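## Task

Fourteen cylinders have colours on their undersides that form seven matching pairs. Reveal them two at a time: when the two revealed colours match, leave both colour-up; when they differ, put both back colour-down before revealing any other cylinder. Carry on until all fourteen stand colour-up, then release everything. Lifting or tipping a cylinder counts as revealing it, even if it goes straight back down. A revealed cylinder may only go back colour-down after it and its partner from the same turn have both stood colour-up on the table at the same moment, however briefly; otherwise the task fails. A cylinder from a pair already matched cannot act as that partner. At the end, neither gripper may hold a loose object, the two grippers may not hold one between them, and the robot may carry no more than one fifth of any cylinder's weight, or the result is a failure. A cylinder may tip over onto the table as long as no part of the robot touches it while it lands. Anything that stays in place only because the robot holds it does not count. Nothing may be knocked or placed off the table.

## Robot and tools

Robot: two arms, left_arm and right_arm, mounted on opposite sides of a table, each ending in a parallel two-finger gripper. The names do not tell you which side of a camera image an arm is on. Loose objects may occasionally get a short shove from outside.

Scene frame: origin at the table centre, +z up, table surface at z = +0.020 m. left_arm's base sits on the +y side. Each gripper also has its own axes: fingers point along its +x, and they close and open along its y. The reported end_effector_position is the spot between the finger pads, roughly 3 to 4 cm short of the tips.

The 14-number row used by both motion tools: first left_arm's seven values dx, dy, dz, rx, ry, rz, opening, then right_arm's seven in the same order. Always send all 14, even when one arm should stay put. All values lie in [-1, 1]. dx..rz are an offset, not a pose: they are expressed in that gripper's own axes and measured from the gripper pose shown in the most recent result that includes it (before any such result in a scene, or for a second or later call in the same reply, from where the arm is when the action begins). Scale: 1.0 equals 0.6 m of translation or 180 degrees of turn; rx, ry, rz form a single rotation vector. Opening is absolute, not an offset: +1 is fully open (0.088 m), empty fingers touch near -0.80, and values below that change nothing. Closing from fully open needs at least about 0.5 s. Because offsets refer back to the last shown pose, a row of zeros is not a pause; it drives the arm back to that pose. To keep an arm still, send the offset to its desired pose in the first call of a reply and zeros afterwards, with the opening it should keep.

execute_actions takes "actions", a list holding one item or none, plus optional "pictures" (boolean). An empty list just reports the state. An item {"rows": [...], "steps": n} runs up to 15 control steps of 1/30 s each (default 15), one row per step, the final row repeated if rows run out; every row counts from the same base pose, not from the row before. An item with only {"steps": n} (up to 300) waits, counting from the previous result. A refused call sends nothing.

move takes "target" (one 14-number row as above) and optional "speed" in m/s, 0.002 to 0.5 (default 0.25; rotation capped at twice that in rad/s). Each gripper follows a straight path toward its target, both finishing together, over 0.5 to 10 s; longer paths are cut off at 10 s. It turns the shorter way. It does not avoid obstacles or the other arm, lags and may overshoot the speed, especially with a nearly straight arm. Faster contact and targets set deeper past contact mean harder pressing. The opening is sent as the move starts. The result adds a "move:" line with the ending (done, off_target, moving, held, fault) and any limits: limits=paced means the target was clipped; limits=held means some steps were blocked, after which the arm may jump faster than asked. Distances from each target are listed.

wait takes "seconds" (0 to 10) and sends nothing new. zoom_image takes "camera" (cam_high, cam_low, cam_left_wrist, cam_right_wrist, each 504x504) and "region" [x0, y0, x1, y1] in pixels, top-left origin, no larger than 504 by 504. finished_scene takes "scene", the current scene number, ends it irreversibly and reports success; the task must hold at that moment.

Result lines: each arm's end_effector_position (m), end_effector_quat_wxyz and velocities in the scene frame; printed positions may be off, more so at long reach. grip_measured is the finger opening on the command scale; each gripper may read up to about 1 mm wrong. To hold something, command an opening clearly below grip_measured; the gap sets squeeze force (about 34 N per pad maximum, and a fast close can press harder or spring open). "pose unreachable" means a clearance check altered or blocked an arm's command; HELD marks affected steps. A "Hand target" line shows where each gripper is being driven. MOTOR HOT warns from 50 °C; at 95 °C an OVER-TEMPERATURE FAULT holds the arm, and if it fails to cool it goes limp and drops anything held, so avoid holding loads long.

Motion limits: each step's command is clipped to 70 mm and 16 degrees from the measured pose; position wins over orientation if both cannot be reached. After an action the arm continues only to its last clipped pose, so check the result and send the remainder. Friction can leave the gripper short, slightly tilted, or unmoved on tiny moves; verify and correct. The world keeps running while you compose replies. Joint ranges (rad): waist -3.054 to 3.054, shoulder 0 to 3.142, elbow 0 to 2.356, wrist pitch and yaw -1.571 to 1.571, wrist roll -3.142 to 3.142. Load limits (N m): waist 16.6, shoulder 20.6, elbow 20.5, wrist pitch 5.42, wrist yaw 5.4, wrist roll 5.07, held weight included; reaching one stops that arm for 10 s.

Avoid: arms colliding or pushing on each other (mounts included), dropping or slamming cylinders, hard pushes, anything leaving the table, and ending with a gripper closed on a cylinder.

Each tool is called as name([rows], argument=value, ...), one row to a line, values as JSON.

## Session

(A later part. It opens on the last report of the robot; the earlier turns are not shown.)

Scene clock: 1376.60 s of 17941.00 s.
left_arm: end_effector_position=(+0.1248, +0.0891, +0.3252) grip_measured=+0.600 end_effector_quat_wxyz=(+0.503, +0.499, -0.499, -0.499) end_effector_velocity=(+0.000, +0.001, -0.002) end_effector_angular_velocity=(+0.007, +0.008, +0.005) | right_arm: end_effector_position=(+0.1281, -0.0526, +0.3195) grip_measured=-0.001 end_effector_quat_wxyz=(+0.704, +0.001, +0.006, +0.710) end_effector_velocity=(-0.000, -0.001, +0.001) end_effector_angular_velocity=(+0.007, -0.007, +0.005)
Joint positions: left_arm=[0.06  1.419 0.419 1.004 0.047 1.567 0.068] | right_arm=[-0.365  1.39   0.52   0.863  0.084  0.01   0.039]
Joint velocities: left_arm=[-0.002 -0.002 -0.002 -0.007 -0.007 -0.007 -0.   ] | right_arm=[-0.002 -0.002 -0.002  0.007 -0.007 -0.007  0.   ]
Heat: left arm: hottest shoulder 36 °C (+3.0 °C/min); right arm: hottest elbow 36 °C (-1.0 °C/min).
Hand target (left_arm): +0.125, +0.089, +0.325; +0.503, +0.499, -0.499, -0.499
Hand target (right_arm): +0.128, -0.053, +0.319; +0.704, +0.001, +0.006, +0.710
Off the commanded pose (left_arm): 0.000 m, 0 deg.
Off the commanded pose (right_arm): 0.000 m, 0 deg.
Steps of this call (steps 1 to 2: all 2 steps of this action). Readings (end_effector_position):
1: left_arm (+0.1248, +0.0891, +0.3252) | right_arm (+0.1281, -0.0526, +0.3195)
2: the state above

move(target=[0.154,-0.0025,0.004,0.002,0,0,0.6,0,0,0,0,0,0,-0.4], speed=0.14)

execute_actions([
  {"rows":[[0,0,0,0,0,0,-0.4,0,0,0,0,0,0,-0.4],[0,0,0,0,0,0,-0.4,0,0,0,0,0,0,-0.4],[0,0,0,0,0,0,-0.4,0,0,0,0,0,0,-0.4],[0,0,0,0,0,0,-0.4,0,0,0,0,0,0,-0.4],[0,0,0,0,0,0,-0.4,0,0,0,0,0,0,-0.4],[0,0,0,0,0,0,-0.4,0,0,0,0,0,0,-0.4],[0,0,0,0,0,0,-0.4,0,0,0,0,0,0,-0.4],[0,0,0,0,0,0,-0.4,0,0,0,0,0,0,0.5],[0,0,0,0,0,0,-0.4,0,0,0,0,0,0,0.5],[0,0,0,0,0,0,-0.4,0,0,0,0,0,0,0.5],[-0.01,0,0,0,0,0,-0.4,-0.01,0,0,-0.004,0,-0.003,0.5],[-0.02,0,0,0,0,0,-0.4,-0.02,0,0,-0.004,0,-0.003,0.5],[-0.03,0,0,0,0,0,-0.4,-0.03,0,0,-0.004,0,-0.003,0.5],[-0.04,0,0,0,0,0,-0.4,-0.04,0,0,-0.004,0,-0.003,0.5],[-0.05,0,0,0,0,0,-0.4,-0.05,0,0,-0.004,0,-0.003,0.5]]},
], pictures=false)

move(target=[-0.172,-0.29,0.223,0,0,-0.497,-0.4,-0.118,-0.154,-0.303,0,0.499,0,0.5], speed=0.4)

Scene clock: 1388.53 s of 17941.00 s.
left_arm: end_effector_position=(+0.1237, -0.0003, +0.3215) grip_measured=+0.600 end_effector_quat_wxyz=(+0.501, +0.501, -0.499, -0.499) end_effector_velocity=(-0.000, -0.001, +0.002) end_effector_angular_velocity=(-0.002, +0.007, +0.005) | right_arm: end_effector_position=(+0.1281, -0.0526, +0.3191) grip_measured=-0.001 end_effector_quat_wxyz=(+0.704, +0.001, +0.006, +0.710) end_effector_velocity=(-0.004, -0.001, -0.005) end_effector_angular_velocity=(-0.022, -0.024, +0.025)
Joint positions: left_arm=[0.042 1.762 0.758 1.003 0.03  1.571 0.068] | right_arm=[-0.365  1.391  0.52   0.863  0.084  0.01   0.039]
Joint velocities: left_arm=[-0.002 -0.002  0.007 -0.007 -0.007 -0.007 -0.   ] | right_arm=[ 0.002 -0.002 -0.002 -0.022 -0.022 -0.022  0.   ]
Heat: left arm: hottest shoulder 35 °C (+2.0 °C/min); right arm: hottest elbow 36 °C (-1.0 °C/min).
Hand target (left_arm): +0.123, -0.003, +0.323; +0.501, +0.500, -0.501, -0.498
Hand target (right_arm): +0.128, -0.053, +0.319; +0.704, +0.001, +0.006, +0.710
Off the commanded pose (left_arm): 0.004 m, 0 deg.
Off the commanded pose (right_arm): 0.000 m, 0 deg.
move: done

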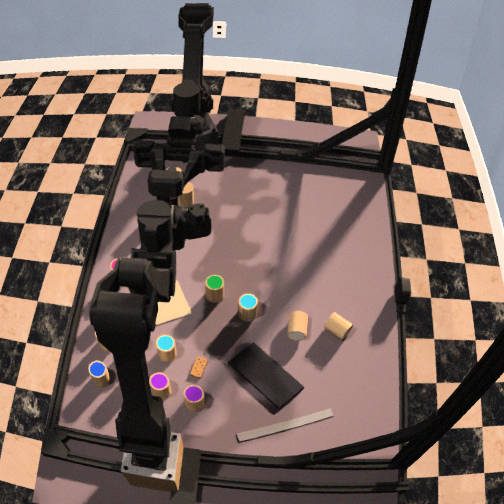

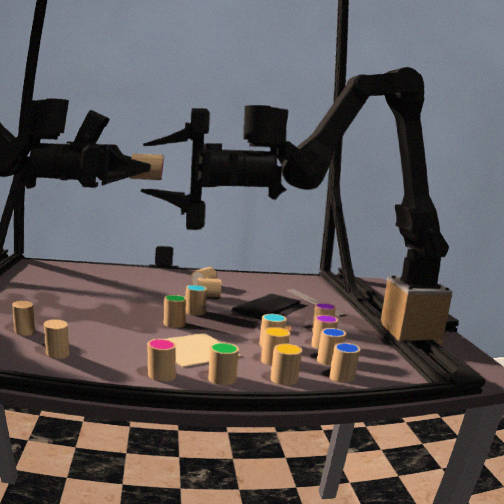

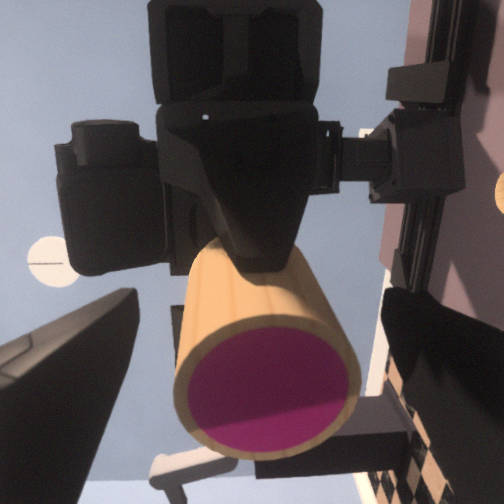

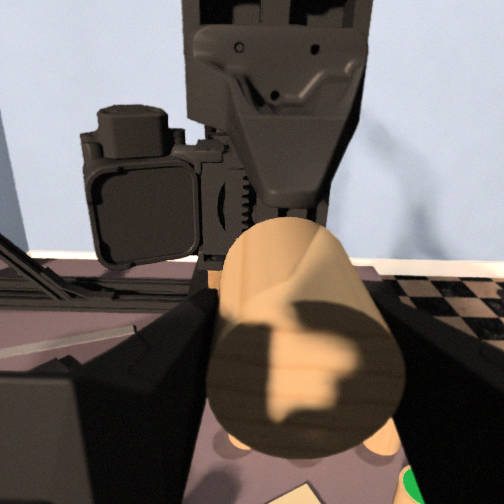

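Scene clock: 1389.03 s of 17941.00 s.
left_arm: end_effector_position=(+0.1233, +0.0136, +0.3158) grip_measured=+0.025 end_effector_quat_wxyz=(+0.497, +0.505, -0.495, -0.503) end_effector_velocity=(-0.007, +0.147, -0.025) end_effector_angular_velocity=(+0.066, +0.010, -0.010) | right_arm: end_effector_position=(+0.1282, -0.0656, +0.3187) grip_measured=+0.492 end_effector_quat_wxyz=(+0.706, -0.003, +0.004, +0.708) end_effector_velocity=(+0.000, -0.146, -0.001) end_effector_angular_velocity=(+0.007, -0.022, -0.019)
Joint positions: left_arm=[0.042 1.723 0.697 1.011 0.03  1.571 0.04 ] | right_arm=[-0.356  1.332  0.477  0.845  0.099  0.002  0.063]
Joint velocities: left_arm=[-0.002 -0.452 -0.613  0.095  0.007 -0.007  0.001] | right_arm=[ 0.076 -0.672 -0.481 -0.183  0.095 -0.022  0.028]
Heat: left arm: hottest shoulder 35 °C (+2.0 °C/min); right arm: hottest elbow 36 °C (-1.0 °C/min).
Hand target (left_arm): +0.124, +0.027, +0.321; +0.501, +0.501, -0.499, -0.499
Hand target (right_arm): +0.128, -0.080, +0.318; +0.707, -0.004, +0.001, +0.707
Off the commanded pose (left_arm): 0.017 m, 1 deg.
Off the commanded pose (right_arm): 0.017 m, 0 deg.
Steps of this call (steps 1 to 15: all 15 steps of this action). Readings (end_effector_position):
1: left_arm (+0.1237, -0.0004, +0.3217) | right_arm (+0.1281, -0.0526, +0.3191)
2: left_arm (+0.1237, -0.0004, +0.3217) | right_arm (+0.1281, -0.0526, +0.3191)
4: left_arm (+0.1237, -0.0004, +0.3217) | right_arm (+0.1281, -0.0526, +0.3191)
8: left_arm (+0.1237, -0.0004, +0.3217) | right_arm (+0.1281, -0.0526, +0.3187)
15: the state above

Scene clock: 1391.97 s of 17941.00 s.
left_arm: end_effector_position=(-0.0100, +0.1323, +0.1434) grip_measured=+0.022 end_effector_quat_wxyz=(+0.001, +0.707, +0.004, -0.707) end_effector_velocity=(+0.001, +0.002, -0.001) end_effector_angular_velocity=(+0.009, -0.011, +0.005) | right_arm: end_effector_position=(+0.2198, -0.1518, +0.1386) grip_measured=+0.500 end_effector_quat_wxyz=(+0.503, -0.496, +0.503, +0.497) end_effector_velocity=(-0.001, -0.002, -0.001) end_effector_angular_velocity=(-0.010, +0.010, +0.005)
Joint positions: left_arm=[-0.339  2.02   1.315 -0.87   0.002  1.216  0.04 ] | right_arm=[-0.685  1.783  1.087 -0.874 -0.001 -0.215  0.064]
Joint velocities: left_arm=[-0.002  0.002 -0.002 -0.007 -0.007 -0.007 -0.001] | right_arm=[-0.002  0.002 -0.002 -0.007 -0.007 -0.007 -0.   ]
Heat: left arm: hottest shoulder 35 °C (+2.0 °C/min); right arm: hottest elbow 36 °C (+0.0 °C/min).
Hand target (left_arm): -0.012, +0.130, +0.144; +0.002, +0.706, +0.004, -0.709
Hand target (right_arm): +0.222, -0.149, +0.138; +0.503, -0.498, +0.503, +0.496
Off the commanded pose (left_arm): 0.003 m, 0 deg.
Off the commanded pose (right_arm): 0.003 m, 1 deg.
move: done

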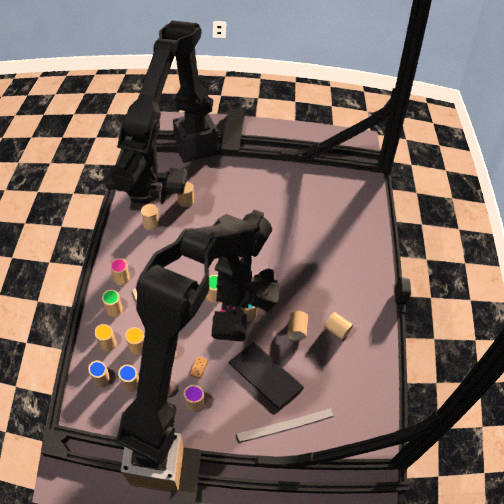

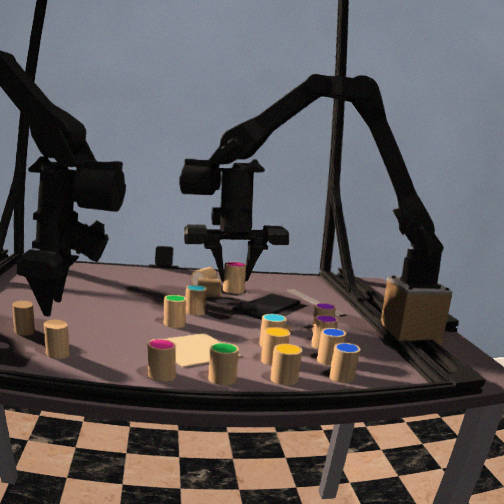

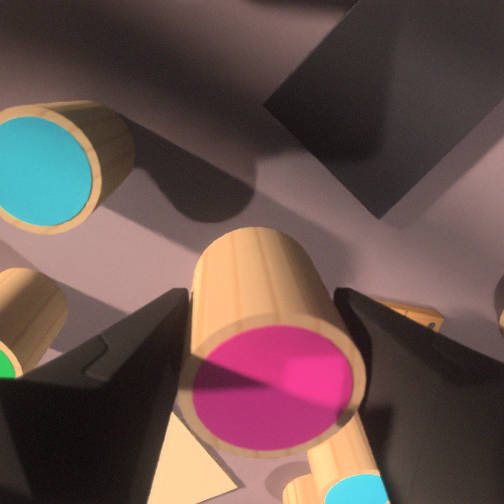

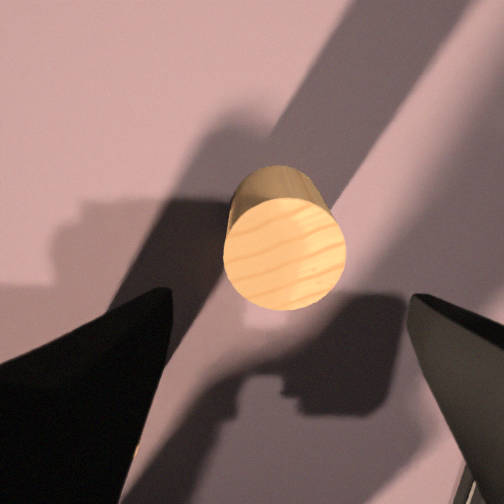

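execute_actions(actions=[])

Scene clock: 1416.40 s of 17941.00 s.
left_arm: end_effector_position=(-0.0105, +0.1320, +0.1428) grip_measured=+0.010 end_effector_quat_wxyz=(+0.000, +0.707, +0.004, -0.707) end_effector_velocity=(+0.001, +0.002, +0.000) end_effector_angular_velocity=(+0.004, -0.009, +0.005) | right_arm: end_effector_position=(+0.2202, -0.1513, +0.1382) grip_measured=+0.500 end_effector_quat_wxyz=(+0.503, -0.497, +0.504, +0.497) end_effector_velocity=(+0.001, -0.001, +0.003) end_effector_angular_velocity=(+0.004, +0.007, -0.000)
Joint positions: left_arm=[-0.339  2.024  1.318 -0.87   0.002  1.216  0.039] | right_arm=[-0.685  1.786  1.09  -0.875 -0.001 -0.216  0.064]
Joint velocities: left_arm=[-0.002 -0.002 -0.002 -0.007 -0.007 -0.007 -0.   ] | right_arm=[-0.007 -0.007  0.002 -0.007 -0.007 -0.007 -0.   ]
Heat: left arm: hottest shoulder 35 °C (+3.0 °C/min); right arm: hottest elbow 37 °C (+0.0 °C/min).
Hand target (left_arm): -0.012, +0.130, +0.144; +0.001, +0.706, +0.003, -0.708
Hand target (right_arm): +0.222, -0.149, +0.138; +0.503, -0.498, +0.503, +0.496
Off the commanded pose (left_arm): 0.003 m, 0 deg.
Off the commanded pose (right_arm): 0.002 m, 1 deg.
Steps of this call (steps 1 to 733: nothing new was sent). Readings (end_effector_position):
1: left_arm (-0.0100, +0.1323, +0.1432) | right_arm (+0.2198, -0.1519, +0.1385)
2: left_arm (-0.0100, +0.1323, +0.1432) | right_arm (+0.2198, -0.1519, +0.1385)
4: left_arm (-0.0100, +0.1323, +0.1432) | right_arm (+0.2198, -0.1519, +0.1384)
8: left_arm (-0.0100, +0.1324, +0.1432) | right_arm (+0.2198, -0.1518, +0.1385)
733: the state above

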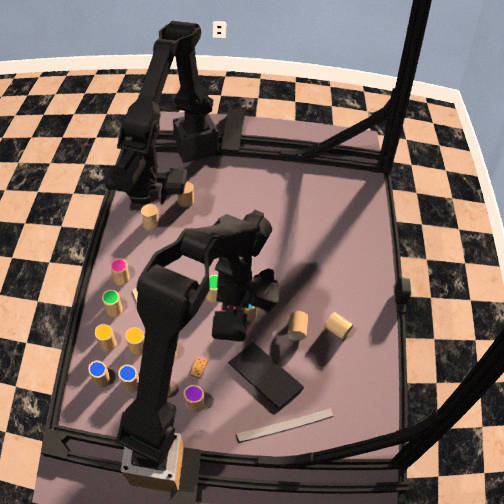

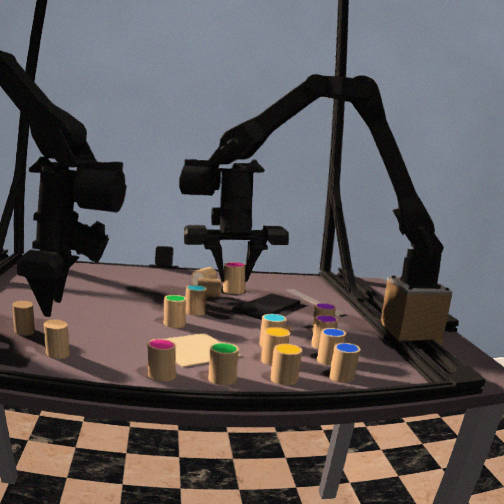

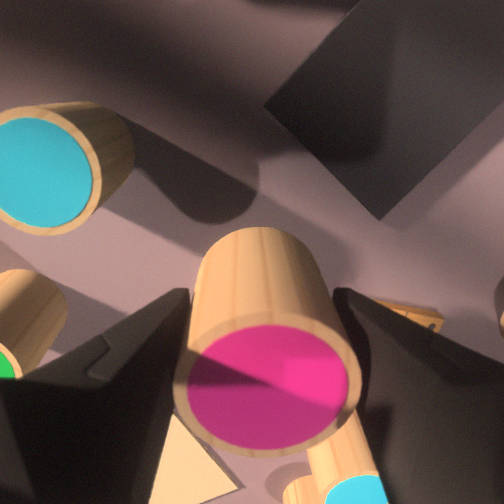

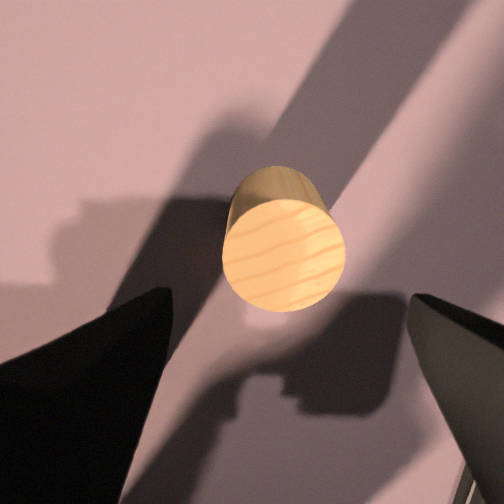

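move(target=[0.107,0,-0.002,0,0,0,-0.4, 0.101,0,0.001,0,0.002,0,0.5], speed=0.08)

execute_actions([
  {"rows":[[0,0,0,0,0,0,0.4,0,0,0,0,0,0,0.5]],"steps":10},
], pictures=false)

execute_actions([
  {"steps":55},
])

Scene clock: 1422.33 s of 17941.00 s.
left_arm: end_effector_position=(-0.0114, +0.1295, +0.0842) grip_measured=+0.010 end_effector_quat_wxyz=(+0.005, +0.705, -0.000, -0.709) end_effector_velocity=(-0.002, -0.001, +0.002) end_effector_angular_velocity=(-0.014, -0.003, +0.000) | right_arm: end_effector_position=(+0.2211, -0.1474, +0.0822) grip_measured=+0.500 end_effector_quat_wxyz=(+0.506, -0.495, +0.501, +0.499) end_effector_velocity=(+0.001, -0.003, +0.000) end_effector_angular_velocity=(-0.009, -0.006, +0.019)
Joint positions: left_arm=[-0.339  2.142  1.232 -0.652  0.002  1.216  0.039] | right_arm=[-0.685  1.912  0.994 -0.645 -0.001 -0.216  0.064]
Joint velocities: left_arm=[-0.007 -0.007 -0.002  0.007 -0.007 -0.007 -0.   ] | right_arm=[-0.002 -0.002 -0.002 -0.007  0.007 -0.022 -0.   ]
Heat: left arm: hottest shoulder 36 °C (+2.0 °C/min); right arm: hottest elbow 37 °C (+0.0 °C/min).
Hand target (left_arm): -0.009, +0.133, +0.078; +0.000, +0.707, +0.005, -0.707
Hand target (right_arm): +0.221, -0.151, +0.078; +0.501, -0.498, +0.505, +0.495
Off the commanded pose (left_arm): 0.007 m, 1 deg.
Off the commanded pose (right_arm): 0.006 m, 1 deg.
move: done

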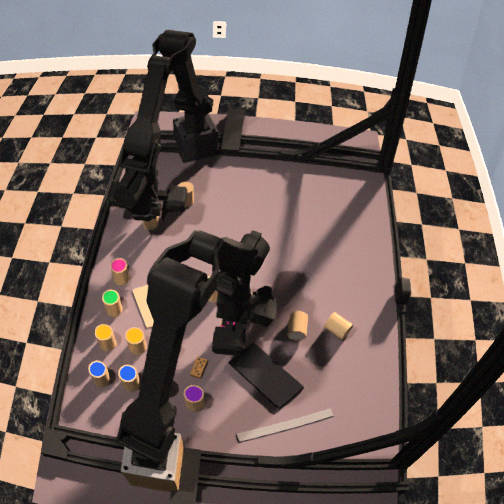

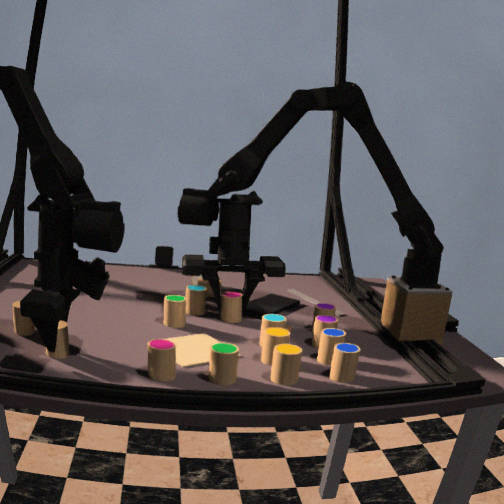

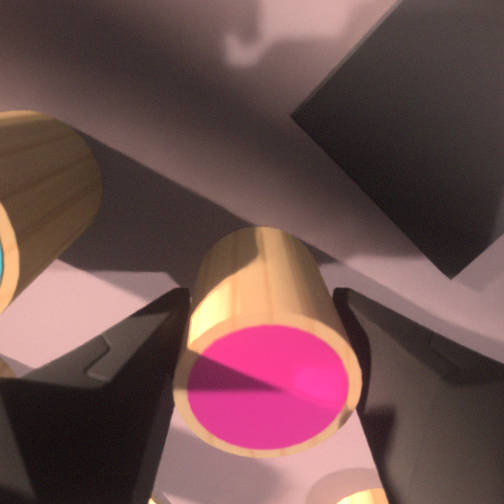

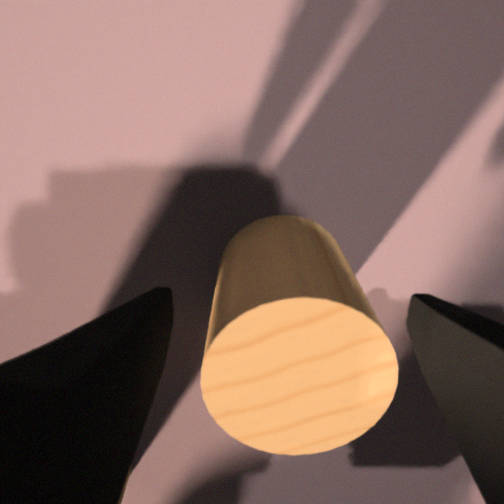

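Scene clock: 1422.67 s of 17941.00 s.
left_arm: end_effector_position=(-0.0114, +0.1294, +0.0842) grip_measured=+0.380 end_effector_quat_wxyz=(+0.005, +0.705, -0.000, -0.709) end_effector_velocity=(+0.001, +0.003, -0.001) end_effector_angular_velocity=(+0.009, -0.011, +0.005) | right_arm: end_effector_position=(+0.2211, -0.1474, +0.0822) grip_measured=+0.500 end_effector_quat_wxyz=(+0.506, -0.495, +0.501, +0.499) end_effector_velocity=(-0.003, -0.000, -0.000) end_effector_angular_velocity=(-0.002, +0.023, +0.005)
Joint positions: left_arm=[-0.339  2.142  1.232 -0.652  0.002  1.216  0.058] | right_arm=[-0.685  1.912  0.994 -0.645 -0.001 -0.216  0.064]
Joint velocities: left_arm=[-0.002  0.002 -0.002 -0.007 -0.007 -0.007  0.009] | right_arm=[-0.002  0.002  0.002 -0.007 -0.022 -0.007  0.   ]
Heat: left arm: hottest shoulder 36 °C (+2.0 °C/min); right arm: hottest elbow 37 °C (+0.0 °C/min).
Hand target (left_arm): -0.011, +0.129, +0.084; +0.005, +0.705, -0.000, -0.709
Hand target (right_arm): +0.221, -0.147, +0.082; +0.506, -0.495, +0.501, +0.499
Off the commanded pose (left_arm): 0.000 m, 0 deg.
Off the commanded pose (right_arm): 0.000 m, 0 deg.
Steps of this call (steps 1 to 10: all 10 steps of this action). Readings (end_effector_position):
1: left_arm (-0.0114, +0.1295, +0.0842) | right_arm (+0.2211, -0.1474, +0.0822)
2: left_arm (-0.0114, +0.1295, +0.0842) | right_arm (+0.2211, -0.1474, +0.0822)
4: left_arm (-0.0114, +0.1294, +0.0842) | right_arm (+0.2211, -0.1474, +0.0822)
8: left_arm (-0.0114, +0.1294, +0.0842) | right_arm (+0.2211, -0.1474, +0.0822)
10: the state above

Scene clock: 1424.50 s of 17941.00 s.
left_arm: end_effector_position=(-0.0114, +0.1294, +0.0842) grip_measured=+0.400 end_effector_quat_wxyz=(+0.005, +0.705, -0.000, -0.709) end_effector_velocity=(-0.000, +0.006, +0.000) end_effector_angular_velocity=(+0.023, -0.000, +0.019) | right_arm: end_effector_position=(+0.2211, -0.1474, +0.0822) grip_measured=+0.500 end_effector_quat_wxyz=(+0.506, -0.495, +0.501, +0.499) end_effector_velocity=(-0.000, -0.000, +0.001) end_effector_angular_velocity=(-0.001, +0.008, +0.020)
Joint positions: left_arm=[-0.339  2.142  1.232 -0.652  0.002  1.216  0.059] | right_arm=[-0.685  1.912  0.994 -0.645 -0.001 -0.216  0.064]
Joint velocities: left_arm=[-0.002 -0.002 -0.002 -0.022  0.007 -0.022 -0.   ] | right_arm=[-0.002 -0.002  0.002 -0.007 -0.007 -0.022 -0.   ]
Heat: left arm: hottest shoulder 36 °C (+2.0 °C/min); right arm: hottest elbow 37 °C (+0.0 °C/min).
Hand target (left_arm): -0.011, +0.129, +0.084; +0.005, +0.705, -0.000, -0.709
Hand target (right_arm): +0.221, -0.147, +0.082; +0.506, -0.495, +0.501, +0.499
Off the commanded pose (left_arm): 0.000 m, 0 deg.
Off the commanded pose (right_arm): 0.000 m, 0 deg.
Steps of this call (steps 1 to 55: nothing new was sent). Readings (end_effector_position):
1: left_arm (-0.0114, +0.1294, +0.0842) | right_arm (+0.2211, -0.1474, +0.0822)
2: left_arm (-0.0114, +0.1294, +0.0842) | right_arm (+0.2211, -0.1474, +0.0822)
4: left_arm (-0.0114, +0.1294, +0.0842) | right_arm (+0.2211, -0.1474, +0.0822)
8: left_arm (-0.0114, +0.1294, +0.0842) | right_arm (+0.2211, -0.1474, +0.0822)
55: the state above

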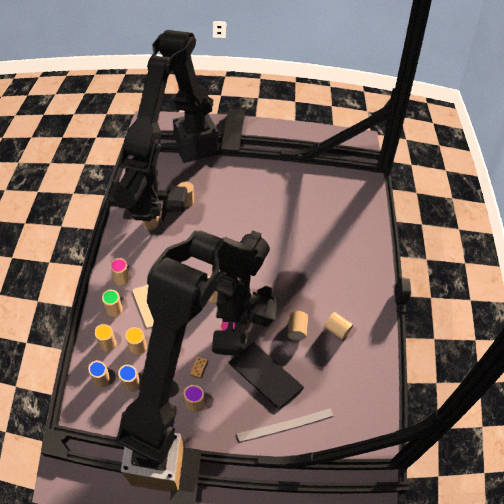

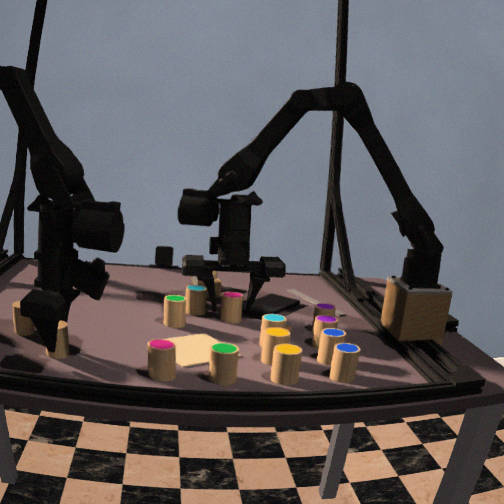

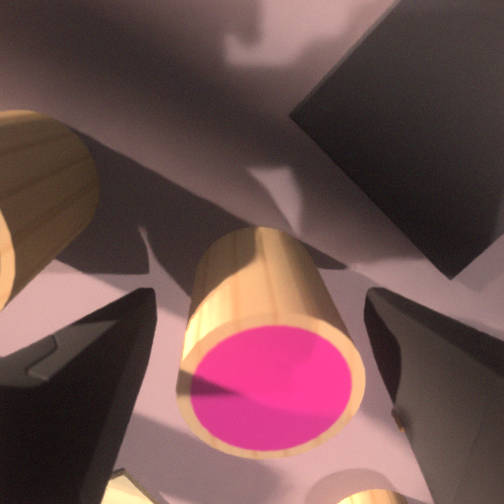

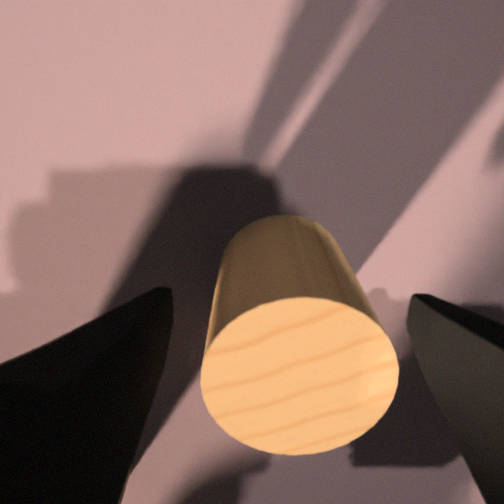

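execute_actions([
  {"rows":[[0,0,0,0,0,0,0.4,0,0,0,0,0,0,-0.4],[0,0,0,0,0,0,0.4,0,0,0,0,0,0,-0.4],[0,0,0,0,0,0,0.4,0,0,0,0,0,0,-0.4],[-0.01,0,0,0,0,0,0.4,0,0,0,0,0,0,-0.4],[-0.02,0,0,0,0,0,0.4,0,0,0,0,0,0,-0.4],[-0.03,0,0,0,0,0,0.4,0,0,0,0,0,0,-0.4],[-0.04,0,0,0,0,0,0.4,0,0,0,0,0,0,-0.4],[-0.05,0,0,0,0,0,0.4,-0.015,0,0,0,0,0,-0.4],[-0.06,0,0,0,0,0,0.4,-0.03,0,0,0,0,0,-0.4],[-0.07,0,0,0,0,0,0.4,-0.045,0,0,0,0,0,-0.4],[-0.08,0,0,0,0,0,0.4,-0.06,0,0,0,0,0,-0.4],[-0.09,0,0,0,0,0,0.4,-0.075,0,0,0,0,0,-0.4],[-0.10,0,0,0,0,0,0.4,-0.09,0,0,0,0,0,-0.4],[-0.11,0,0,0,0,0,0.4,-0.105,0,0,0,0,0,-0.4],[-0.12,0,0,0,0,0,0.4,-0.12,0,0,0,0,0,-0.4]]},
], pictures=false)

move(target=[-0.295,0.065,-0.225,0,0,0.5,0.6, -0.292,0.155,0.162,0,-0.501,0,-0.4], speed=0.4)

execute_actions([
  {"rows":[[0,0,0,0,0,0,0.6,0,0,0,0,0,0,-0.4]],"steps":2},
], pictures=false)

Scene clock: 1436.77 s of 17941.00 s.
left_arm: end_effector_position=(-0.0098, +0.1339, +0.1345) grip_measured=+0.400 end_effector_quat_wxyz=(-0.001, +0.708, +0.006, -0.707) end_effector_velocity=(-0.003, -0.008, +0.193) end_effector_angular_velocity=(-0.046, +0.009, +0.005) | right_arm: end_effector_position=(+0.2192, -0.1557, +0.1204) grip_measured=+0.001 end_effector_quat_wxyz=(+0.494, -0.502, +0.512, +0.491) end_effector_velocity=(+0.008, +0.036, +0.282) end_effector_angular_velocity=(+0.166, -0.031, +0.005)
Joint positions: left_arm=[-0.339  2.035  1.298 -0.844  0.002  1.216  0.059] | right_arm=[-0.685  1.825  1.059 -0.834 -0.001 -0.216  0.039]
Joint velocities: left_arm=[-0.002 -0.354  0.33  -0.637 -0.007 -0.007 -0.   ] | right_arm=[-0.002 -0.559  0.569 -0.96  -0.007 -0.007 -0.   ]
Heat: left arm: hottest shoulder 36 °C (+0.0 °C/min); right arm: hottest elbow 36 °C (+0.0 °C/min).
Hand target (left_arm): -0.011, +0.130, +0.155; +0.006, +0.705, -0.001, -0.709
Hand target (right_arm): +0.220, -0.149, +0.151; +0.507, -0.494, +0.499, +0.500
Off the commanded pose (left_arm): 0.022 m, 1 deg.
Off the commanded pose (right_arm): 0.035 m, 2 deg.
Steps of this call (steps 1 to 90: nothing new was sent; then 8.77 s passed at rest; steps 91 to 105: all 15 steps of this action). Readings (end_effector_position):
91: left_arm (-0.0114, +0.1294, +0.0842) | right_arm (+0.2211, -0.1474, +0.0822)
92: left_arm (-0.0114, +0.1294, +0.0842) | right_arm (+0.2211, -0.1474, +0.0822)
94: left_arm (-0.0113, +0.1298, +0.0842) | right_arm (+0.2211, -0.1474, +0.0822)
98: left_arm (-0.0086, +0.1371, +0.0922) | right_arm (+0.2209, -0.1483, +0.0823)
105: the state above

Scene clock: 1439.70 s of 17941.00 s.
left_arm: end_effector_position=(+0.1247, +0.0929, +0.3333) grip_measured=+0.600 end_effector_quat_wxyz=(+0.501, +0.500, -0.502, -0.497) end_effector_velocity=(-0.002, +0.001, -0.002) end_effector_angular_velocity=(+0.002, +0.007, -0.010) | right_arm: end_effector_position=(+0.1273, -0.0531, +0.3266) grip_measured=+0.000 end_effector_quat_wxyz=(+0.706, +0.006, -0.002, +0.708) end_effector_velocity=(+0.000, -0.001, -0.002) end_effector_angular_velocity=(-0.002, +0.007, -0.005)
Joint positions: left_arm=[0.06  1.369 0.424 0.952 0.049 1.574 0.068] | right_arm=[-0.357  1.378  0.528  0.861  0.098  0.004  0.039]
Joint velocities: left_arm=[-0.002  0.002 -0.007  0.007  0.007 -0.007 -0.   ] | right_arm=[ 0.002  0.002 -0.007  0.007  0.007  0.007 -0.   ]
Heat: left arm: hottest shoulder 36 °C (+0.0 °C/min); right arm: hottest elbow 36 °C (+0.0 °C/min).
Hand target (left_arm): +0.125, +0.094, +0.329; +0.499, +0.502, -0.499, -0.499
Hand target (right_arm): +0.127, -0.054, +0.321; +0.707, +0.001, +0.001, +0.707
Off the commanded pose (left_arm): 0.007 m, 1 deg.
Off the commanded pose (right_arm): 0.005 m, 1 deg.
move: done

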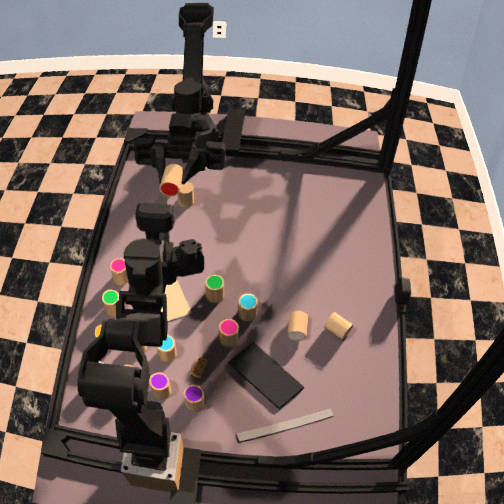

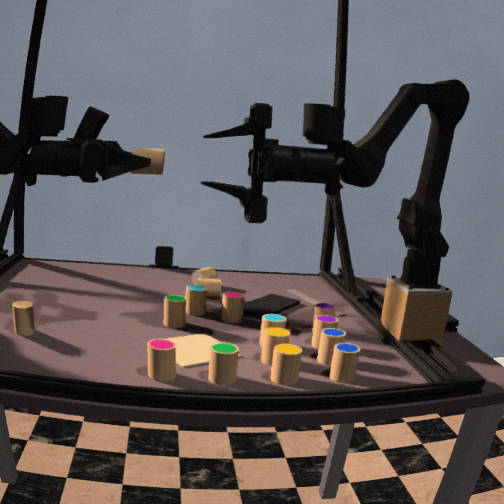

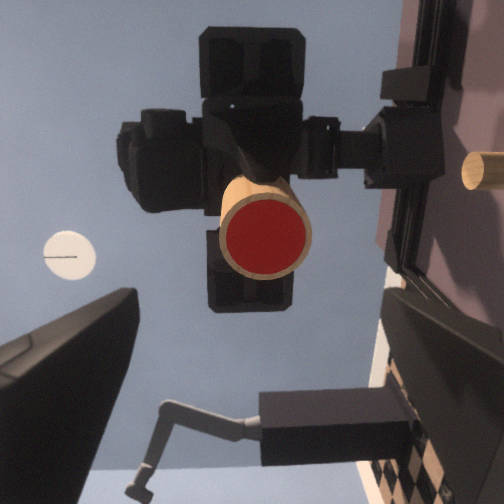

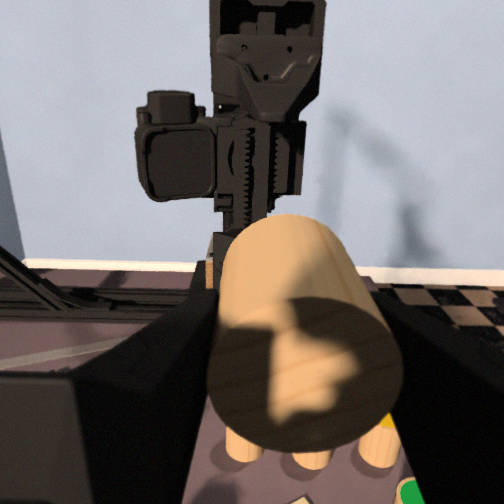

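Scene clock: 1439.77 s of 17941.00 s.
left_arm: end_effector_position=(+0.1247, +0.0930, +0.3333) grip_measured=+0.600 end_effector_quat_wxyz=(+0.501, +0.500, -0.502, -0.497) end_effector_velocity=(+0.000, +0.001, -0.005) end_effector_angular_velocity=(+0.022, +0.008, +0.005) | right_arm: end_effector_position=(+0.1273, -0.0531, +0.3267) grip_measured=+0.000 end_effector_quat_wxyz=(+0.706, +0.006, -0.002, +0.708) end_effector_velocity=(-0.000, +0.000, +0.000) end_effector_angular_velocity=(-0.002, -0.022, +0.005)
Joint positions: left_arm=[0.06  1.369 0.423 0.952 0.049 1.574 0.068] | right_arm=[-0.357  1.378  0.528  0.861  0.098  0.004  0.039]
Joint velocities: left_arm=[-0.002 -0.002 -0.002 -0.022 -0.007 -0.007 -0.   ] | right_arm=[-0.002 -0.002  0.002 -0.007 -0.007 -0.022 -0.   ]
Heat: left arm: hottest shoulder 36 °C (+0.0 °C/min); right arm: hottest elbow 36 °C (+0.0 °C/min).
Hand target (left_arm): +0.125, +0.093, +0.333; +0.501, +0.500, -0.502, -0.497
Hand target (right_arm): +0.127, -0.053, +0.327; +0.706, +0.006, -0.002, +0.708
Off the commanded pose (left_arm): 0.000 m, 0 deg.
Off the commanded pose (right_arm): 0.000 m, 0 deg.
Steps of this call (steps 1 to 2: all 2 steps of this action). Readings (end_effector_position):
1: left_arm (+0.1247, +0.0930, +0.3333) | right_arm (+0.1273, -0.0531, +0.3266)
2: the state above

move(target=[0.162,-0.004,0.0045,0,0,0,0.6, 0,0,0,0,0,0,-0.4], speed=0.14)

execute_actions([
  {"rows":[[0,0,0,0,0,0,-0.4,0,0,0,0,0,0,-0.4],[0,0,0,0,0,0,-0.4,0,0,0,0,0,0,-0.4],[0,0,0,0,0,0,-0.4,0,0,0,0,0,0,-0.4],[0,0,0,0,0,0,-0.4,0,0,0,0,0,0,-0.4],[0,0,0,0,0,0,-0.4,0,0,0,0,0,0,-0.4],[0,0,0,0,0,0,-0.4,0,0,0,0,0,0,-0.4],[0,0,0,0,0,0,-0.4,0,0,0,0,0,0,-0.4],[0,0,0,0,0,0,-0.4,0,0,0,0,0,0,0.5],[0,0,0,0,0,0,-0.4,0,0,0,0,0,0,0.5],[0,0,0,0,0,0,-0.4,0,0,0,0,0,0,0.5],[-0.01,0,0,0,0,0,-0.4,-0.01,0,0,0,0,0,0.5],[-0.02,0,0,0,0,0,-0.4,-0.02,0,0,0,0,0,0.5],[-0.03,0,0,0,0,0,-0.4,-0.03,0,0,0,0,0,0.5],[-0.04,0,0,0,0,0,-0.4,-0.04,0,0,0,0,0,0.5],[-0.05,0,0,0,0,0,-0.4,-0.05,0,0,0,0,0,0.5]]},
], pictures=false)

move(target=[-0.178,-0.292,0.128,0,0,-0.497,-0.4, -0.26,-0.025,-0.317,0,0.503,0,0.5], speed=0.4)

Scene clock: 1455.47 s of 17941.00 s.
left_arm: end_effector_position=(+0.1233, -0.0013, +0.3289) grip_measured=+0.600 end_effector_quat_wxyz=(+0.500, +0.501, -0.501, -0.498) end_effector_velocity=(-0.002, -0.002, +0.009) end_effector_angular_velocity=(-0.032, +0.006, -0.010) | right_arm: end_effector_position=(+0.1273, -0.0532, +0.3259) grip_measured=+0.000 end_effector_quat_wxyz=(+0.706, +0.005, -0.001, +0.708) end_effector_velocity=(+0.002, +0.000, -0.007) end_effector_angular_velocity=(-0.027, -0.025, -0.010)
Joint positions: left_arm=[0.041 1.744 0.773 0.973 0.029 1.574 0.068] | right_arm=[-0.357  1.378  0.527  0.859  0.098  0.004  0.039]
Joint velocities: left_arm=[-0.002  0.002  0.012  0.022  0.007 -0.007 -0.   ] | right_arm=[-0.002  0.002 -0.002 -0.022  0.007 -0.022  0.   ]
Heat: left arm: hottest shoulder 34 °C (-1.0 °C/min); right arm: hottest elbow 37 °C (+0.0 °C/min).
Hand target (left_arm): +0.122, -0.004, +0.331; +0.501, +0.500, -0.502, -0.497
Hand target (right_arm): +0.127, -0.053, +0.327; +0.706, +0.006, -0.002, +0.708
Off the commanded pose (left_arm): 0.004 m, 0 deg.
Off the commanded pose (right_arm): 0.001 m, 0 deg.
move: done

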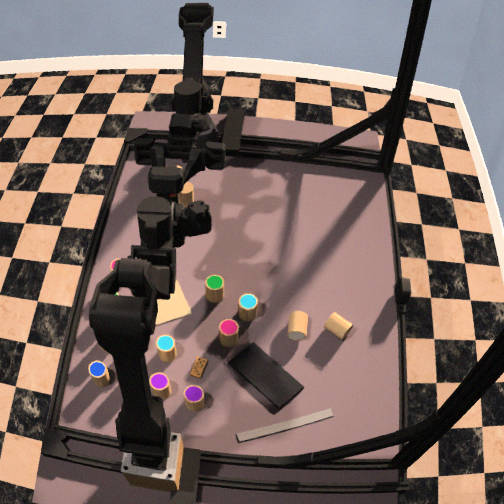

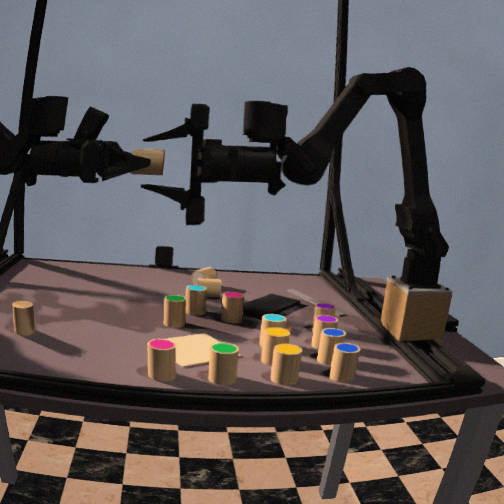

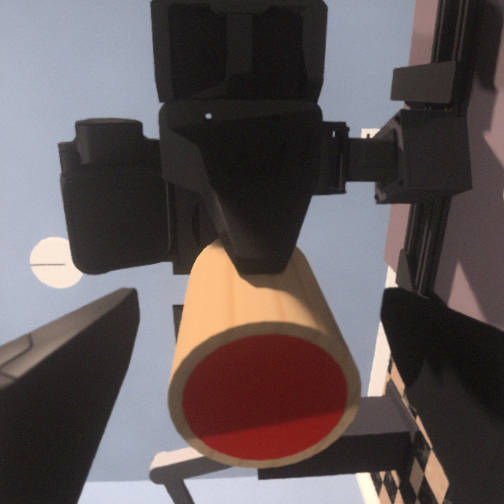

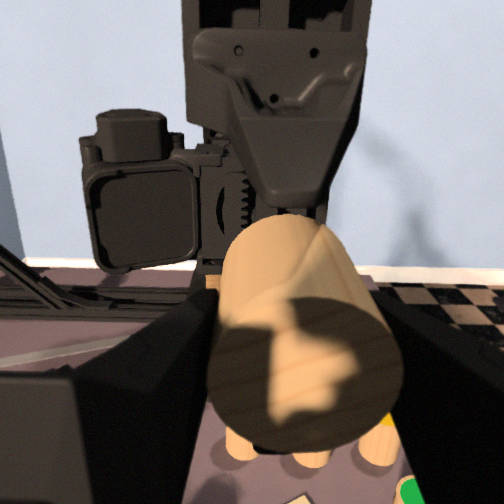

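Scene clock: 1455.97 s of 17941.00 s.
left_arm: end_effector_position=(+0.1228, +0.0126, +0.3225) grip_measured=+0.019 end_effector_quat_wxyz=(+0.496, +0.505, -0.496, -0.502) end_effector_velocity=(-0.007, +0.150, -0.028) end_effector_angular_velocity=(+0.066, +0.009, +0.000) | right_arm: end_effector_position=(+0.1275, -0.0662, +0.3254) grip_measured=+0.491 end_effector_quat_wxyz=(+0.706, +0.004, -0.001, +0.708) end_effector_velocity=(-0.002, -0.147, -0.008) end_effector_angular_velocity=(-0.012, -0.008, +0.015)
Joint positions: left_arm=[0.041 1.705 0.712 0.978 0.029 1.575 0.04 ] | right_arm=[-0.353  1.319  0.484  0.842  0.102  0.004  0.063]
Joint velocities: left_arm=[-0.007 -0.466 -0.628  0.095 -0.007 -0.007  0.   ] | right_arm=[ 0.066 -0.676 -0.491 -0.198  0.051 -0.007  0.028]
Heat: left arm: hottest shoulder 34 °C (-1.0 °C/min); right arm: hottest elbow 37 °C (+0.0 °C/min).
Hand target (left_arm): +0.123, +0.026, +0.328; +0.500, +0.501, -0.501, -0.498
Hand target (right_arm): +0.127, -0.080, +0.325; +0.707, +0.005, -0.001, +0.708
Off the commanded pose (left_arm): 0.017 m, 1 deg.
Off the commanded pose (right_arm): 0.017 m, 0 deg.
Steps of this call (steps 1 to 15: all 15 steps of this action). Readings (end_effector_position):
1: left_arm (+0.1233, -0.0014, +0.3290) | right_arm (+0.1273, -0.0532, +0.3259)
2: left_arm (+0.1233, -0.0014, +0.3290) | right_arm (+0.1273, -0.0532, +0.3259)
4: left_arm (+0.1233, -0.0014, +0.3290) | right_arm (+0.1273, -0.0532, +0.3258)
8: left_arm (+0.1233, -0.0014, +0.3291) | right_arm (+0.1273, -0.0532, +0.3255)
15: the state above

Scene clock: 1458.80 s of 17941.00 s.
left_arm: end_effector_position=(+0.0474, +0.1352, +0.1482) grip_measured=+0.017 end_effector_quat_wxyz=(+0.001, +0.709, +0.003, -0.705) end_effector_velocity=(-0.003, -0.004, +0.007) end_effector_angular_velocity=(-0.006, +0.009, +0.005) | right_arm: end_effector_position=(+0.1417, -0.2347, +0.1328) grip_measured=+0.500 end_effector_quat_wxyz=(+0.501, -0.497, +0.503, +0.499) end_effector_velocity=(-0.000, -0.003, +0.001) end_effector_angular_velocity=(-0.017, +0.007, +0.020)
Joint positions: left_arm=[-0.185  1.95   1.234 -0.858 -0.004  1.37   0.04 ] | right_arm=[-0.412  1.458  0.718 -0.83  -0.004  0.055  0.064]
Joint velocities: left_arm=[-0.002 -0.002  0.027 -0.022  0.007 -0.007 -0.   ] | right_arm=[-0.002  0.002  0.007 -0.022 -0.007 -0.022 -0.   ]
Heat: left arm: hottest shoulder 34 °C (-1.0 °C/min); right arm: hottest elbow 37 °C (+0.0 °C/min).
Hand target (left_arm): +0.046, +0.133, +0.149; +0.002, +0.707, +0.003, -0.707
Hand target (right_arm): +0.142, -0.232, +0.134; +0.501, -0.496, +0.504, +0.499
Off the commanded pose (left_arm): 0.003 m, 0 deg.
Off the commanded pose (right_arm): 0.003 m, 1 deg.
move: done

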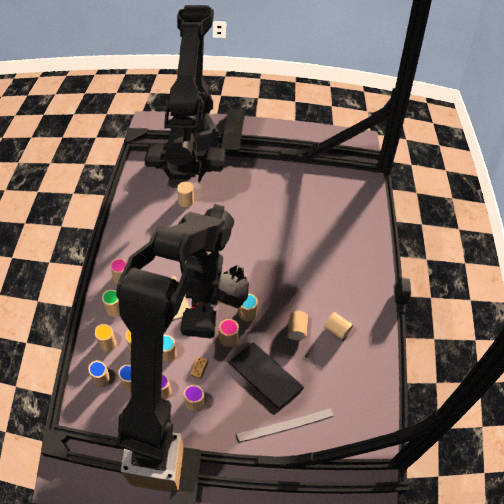

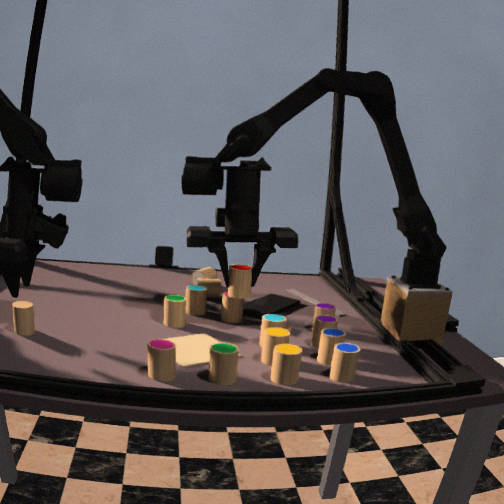

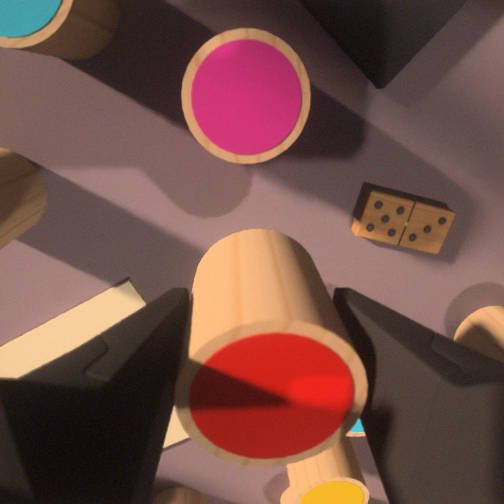

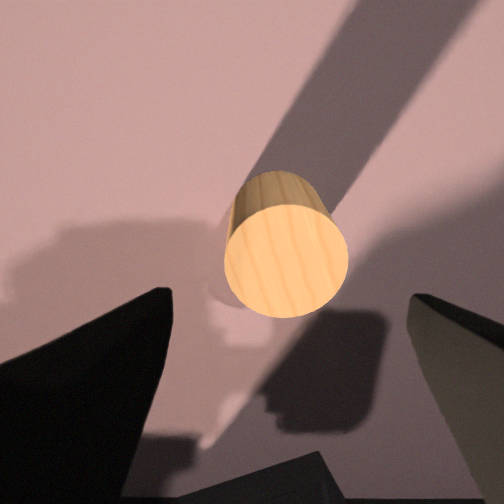

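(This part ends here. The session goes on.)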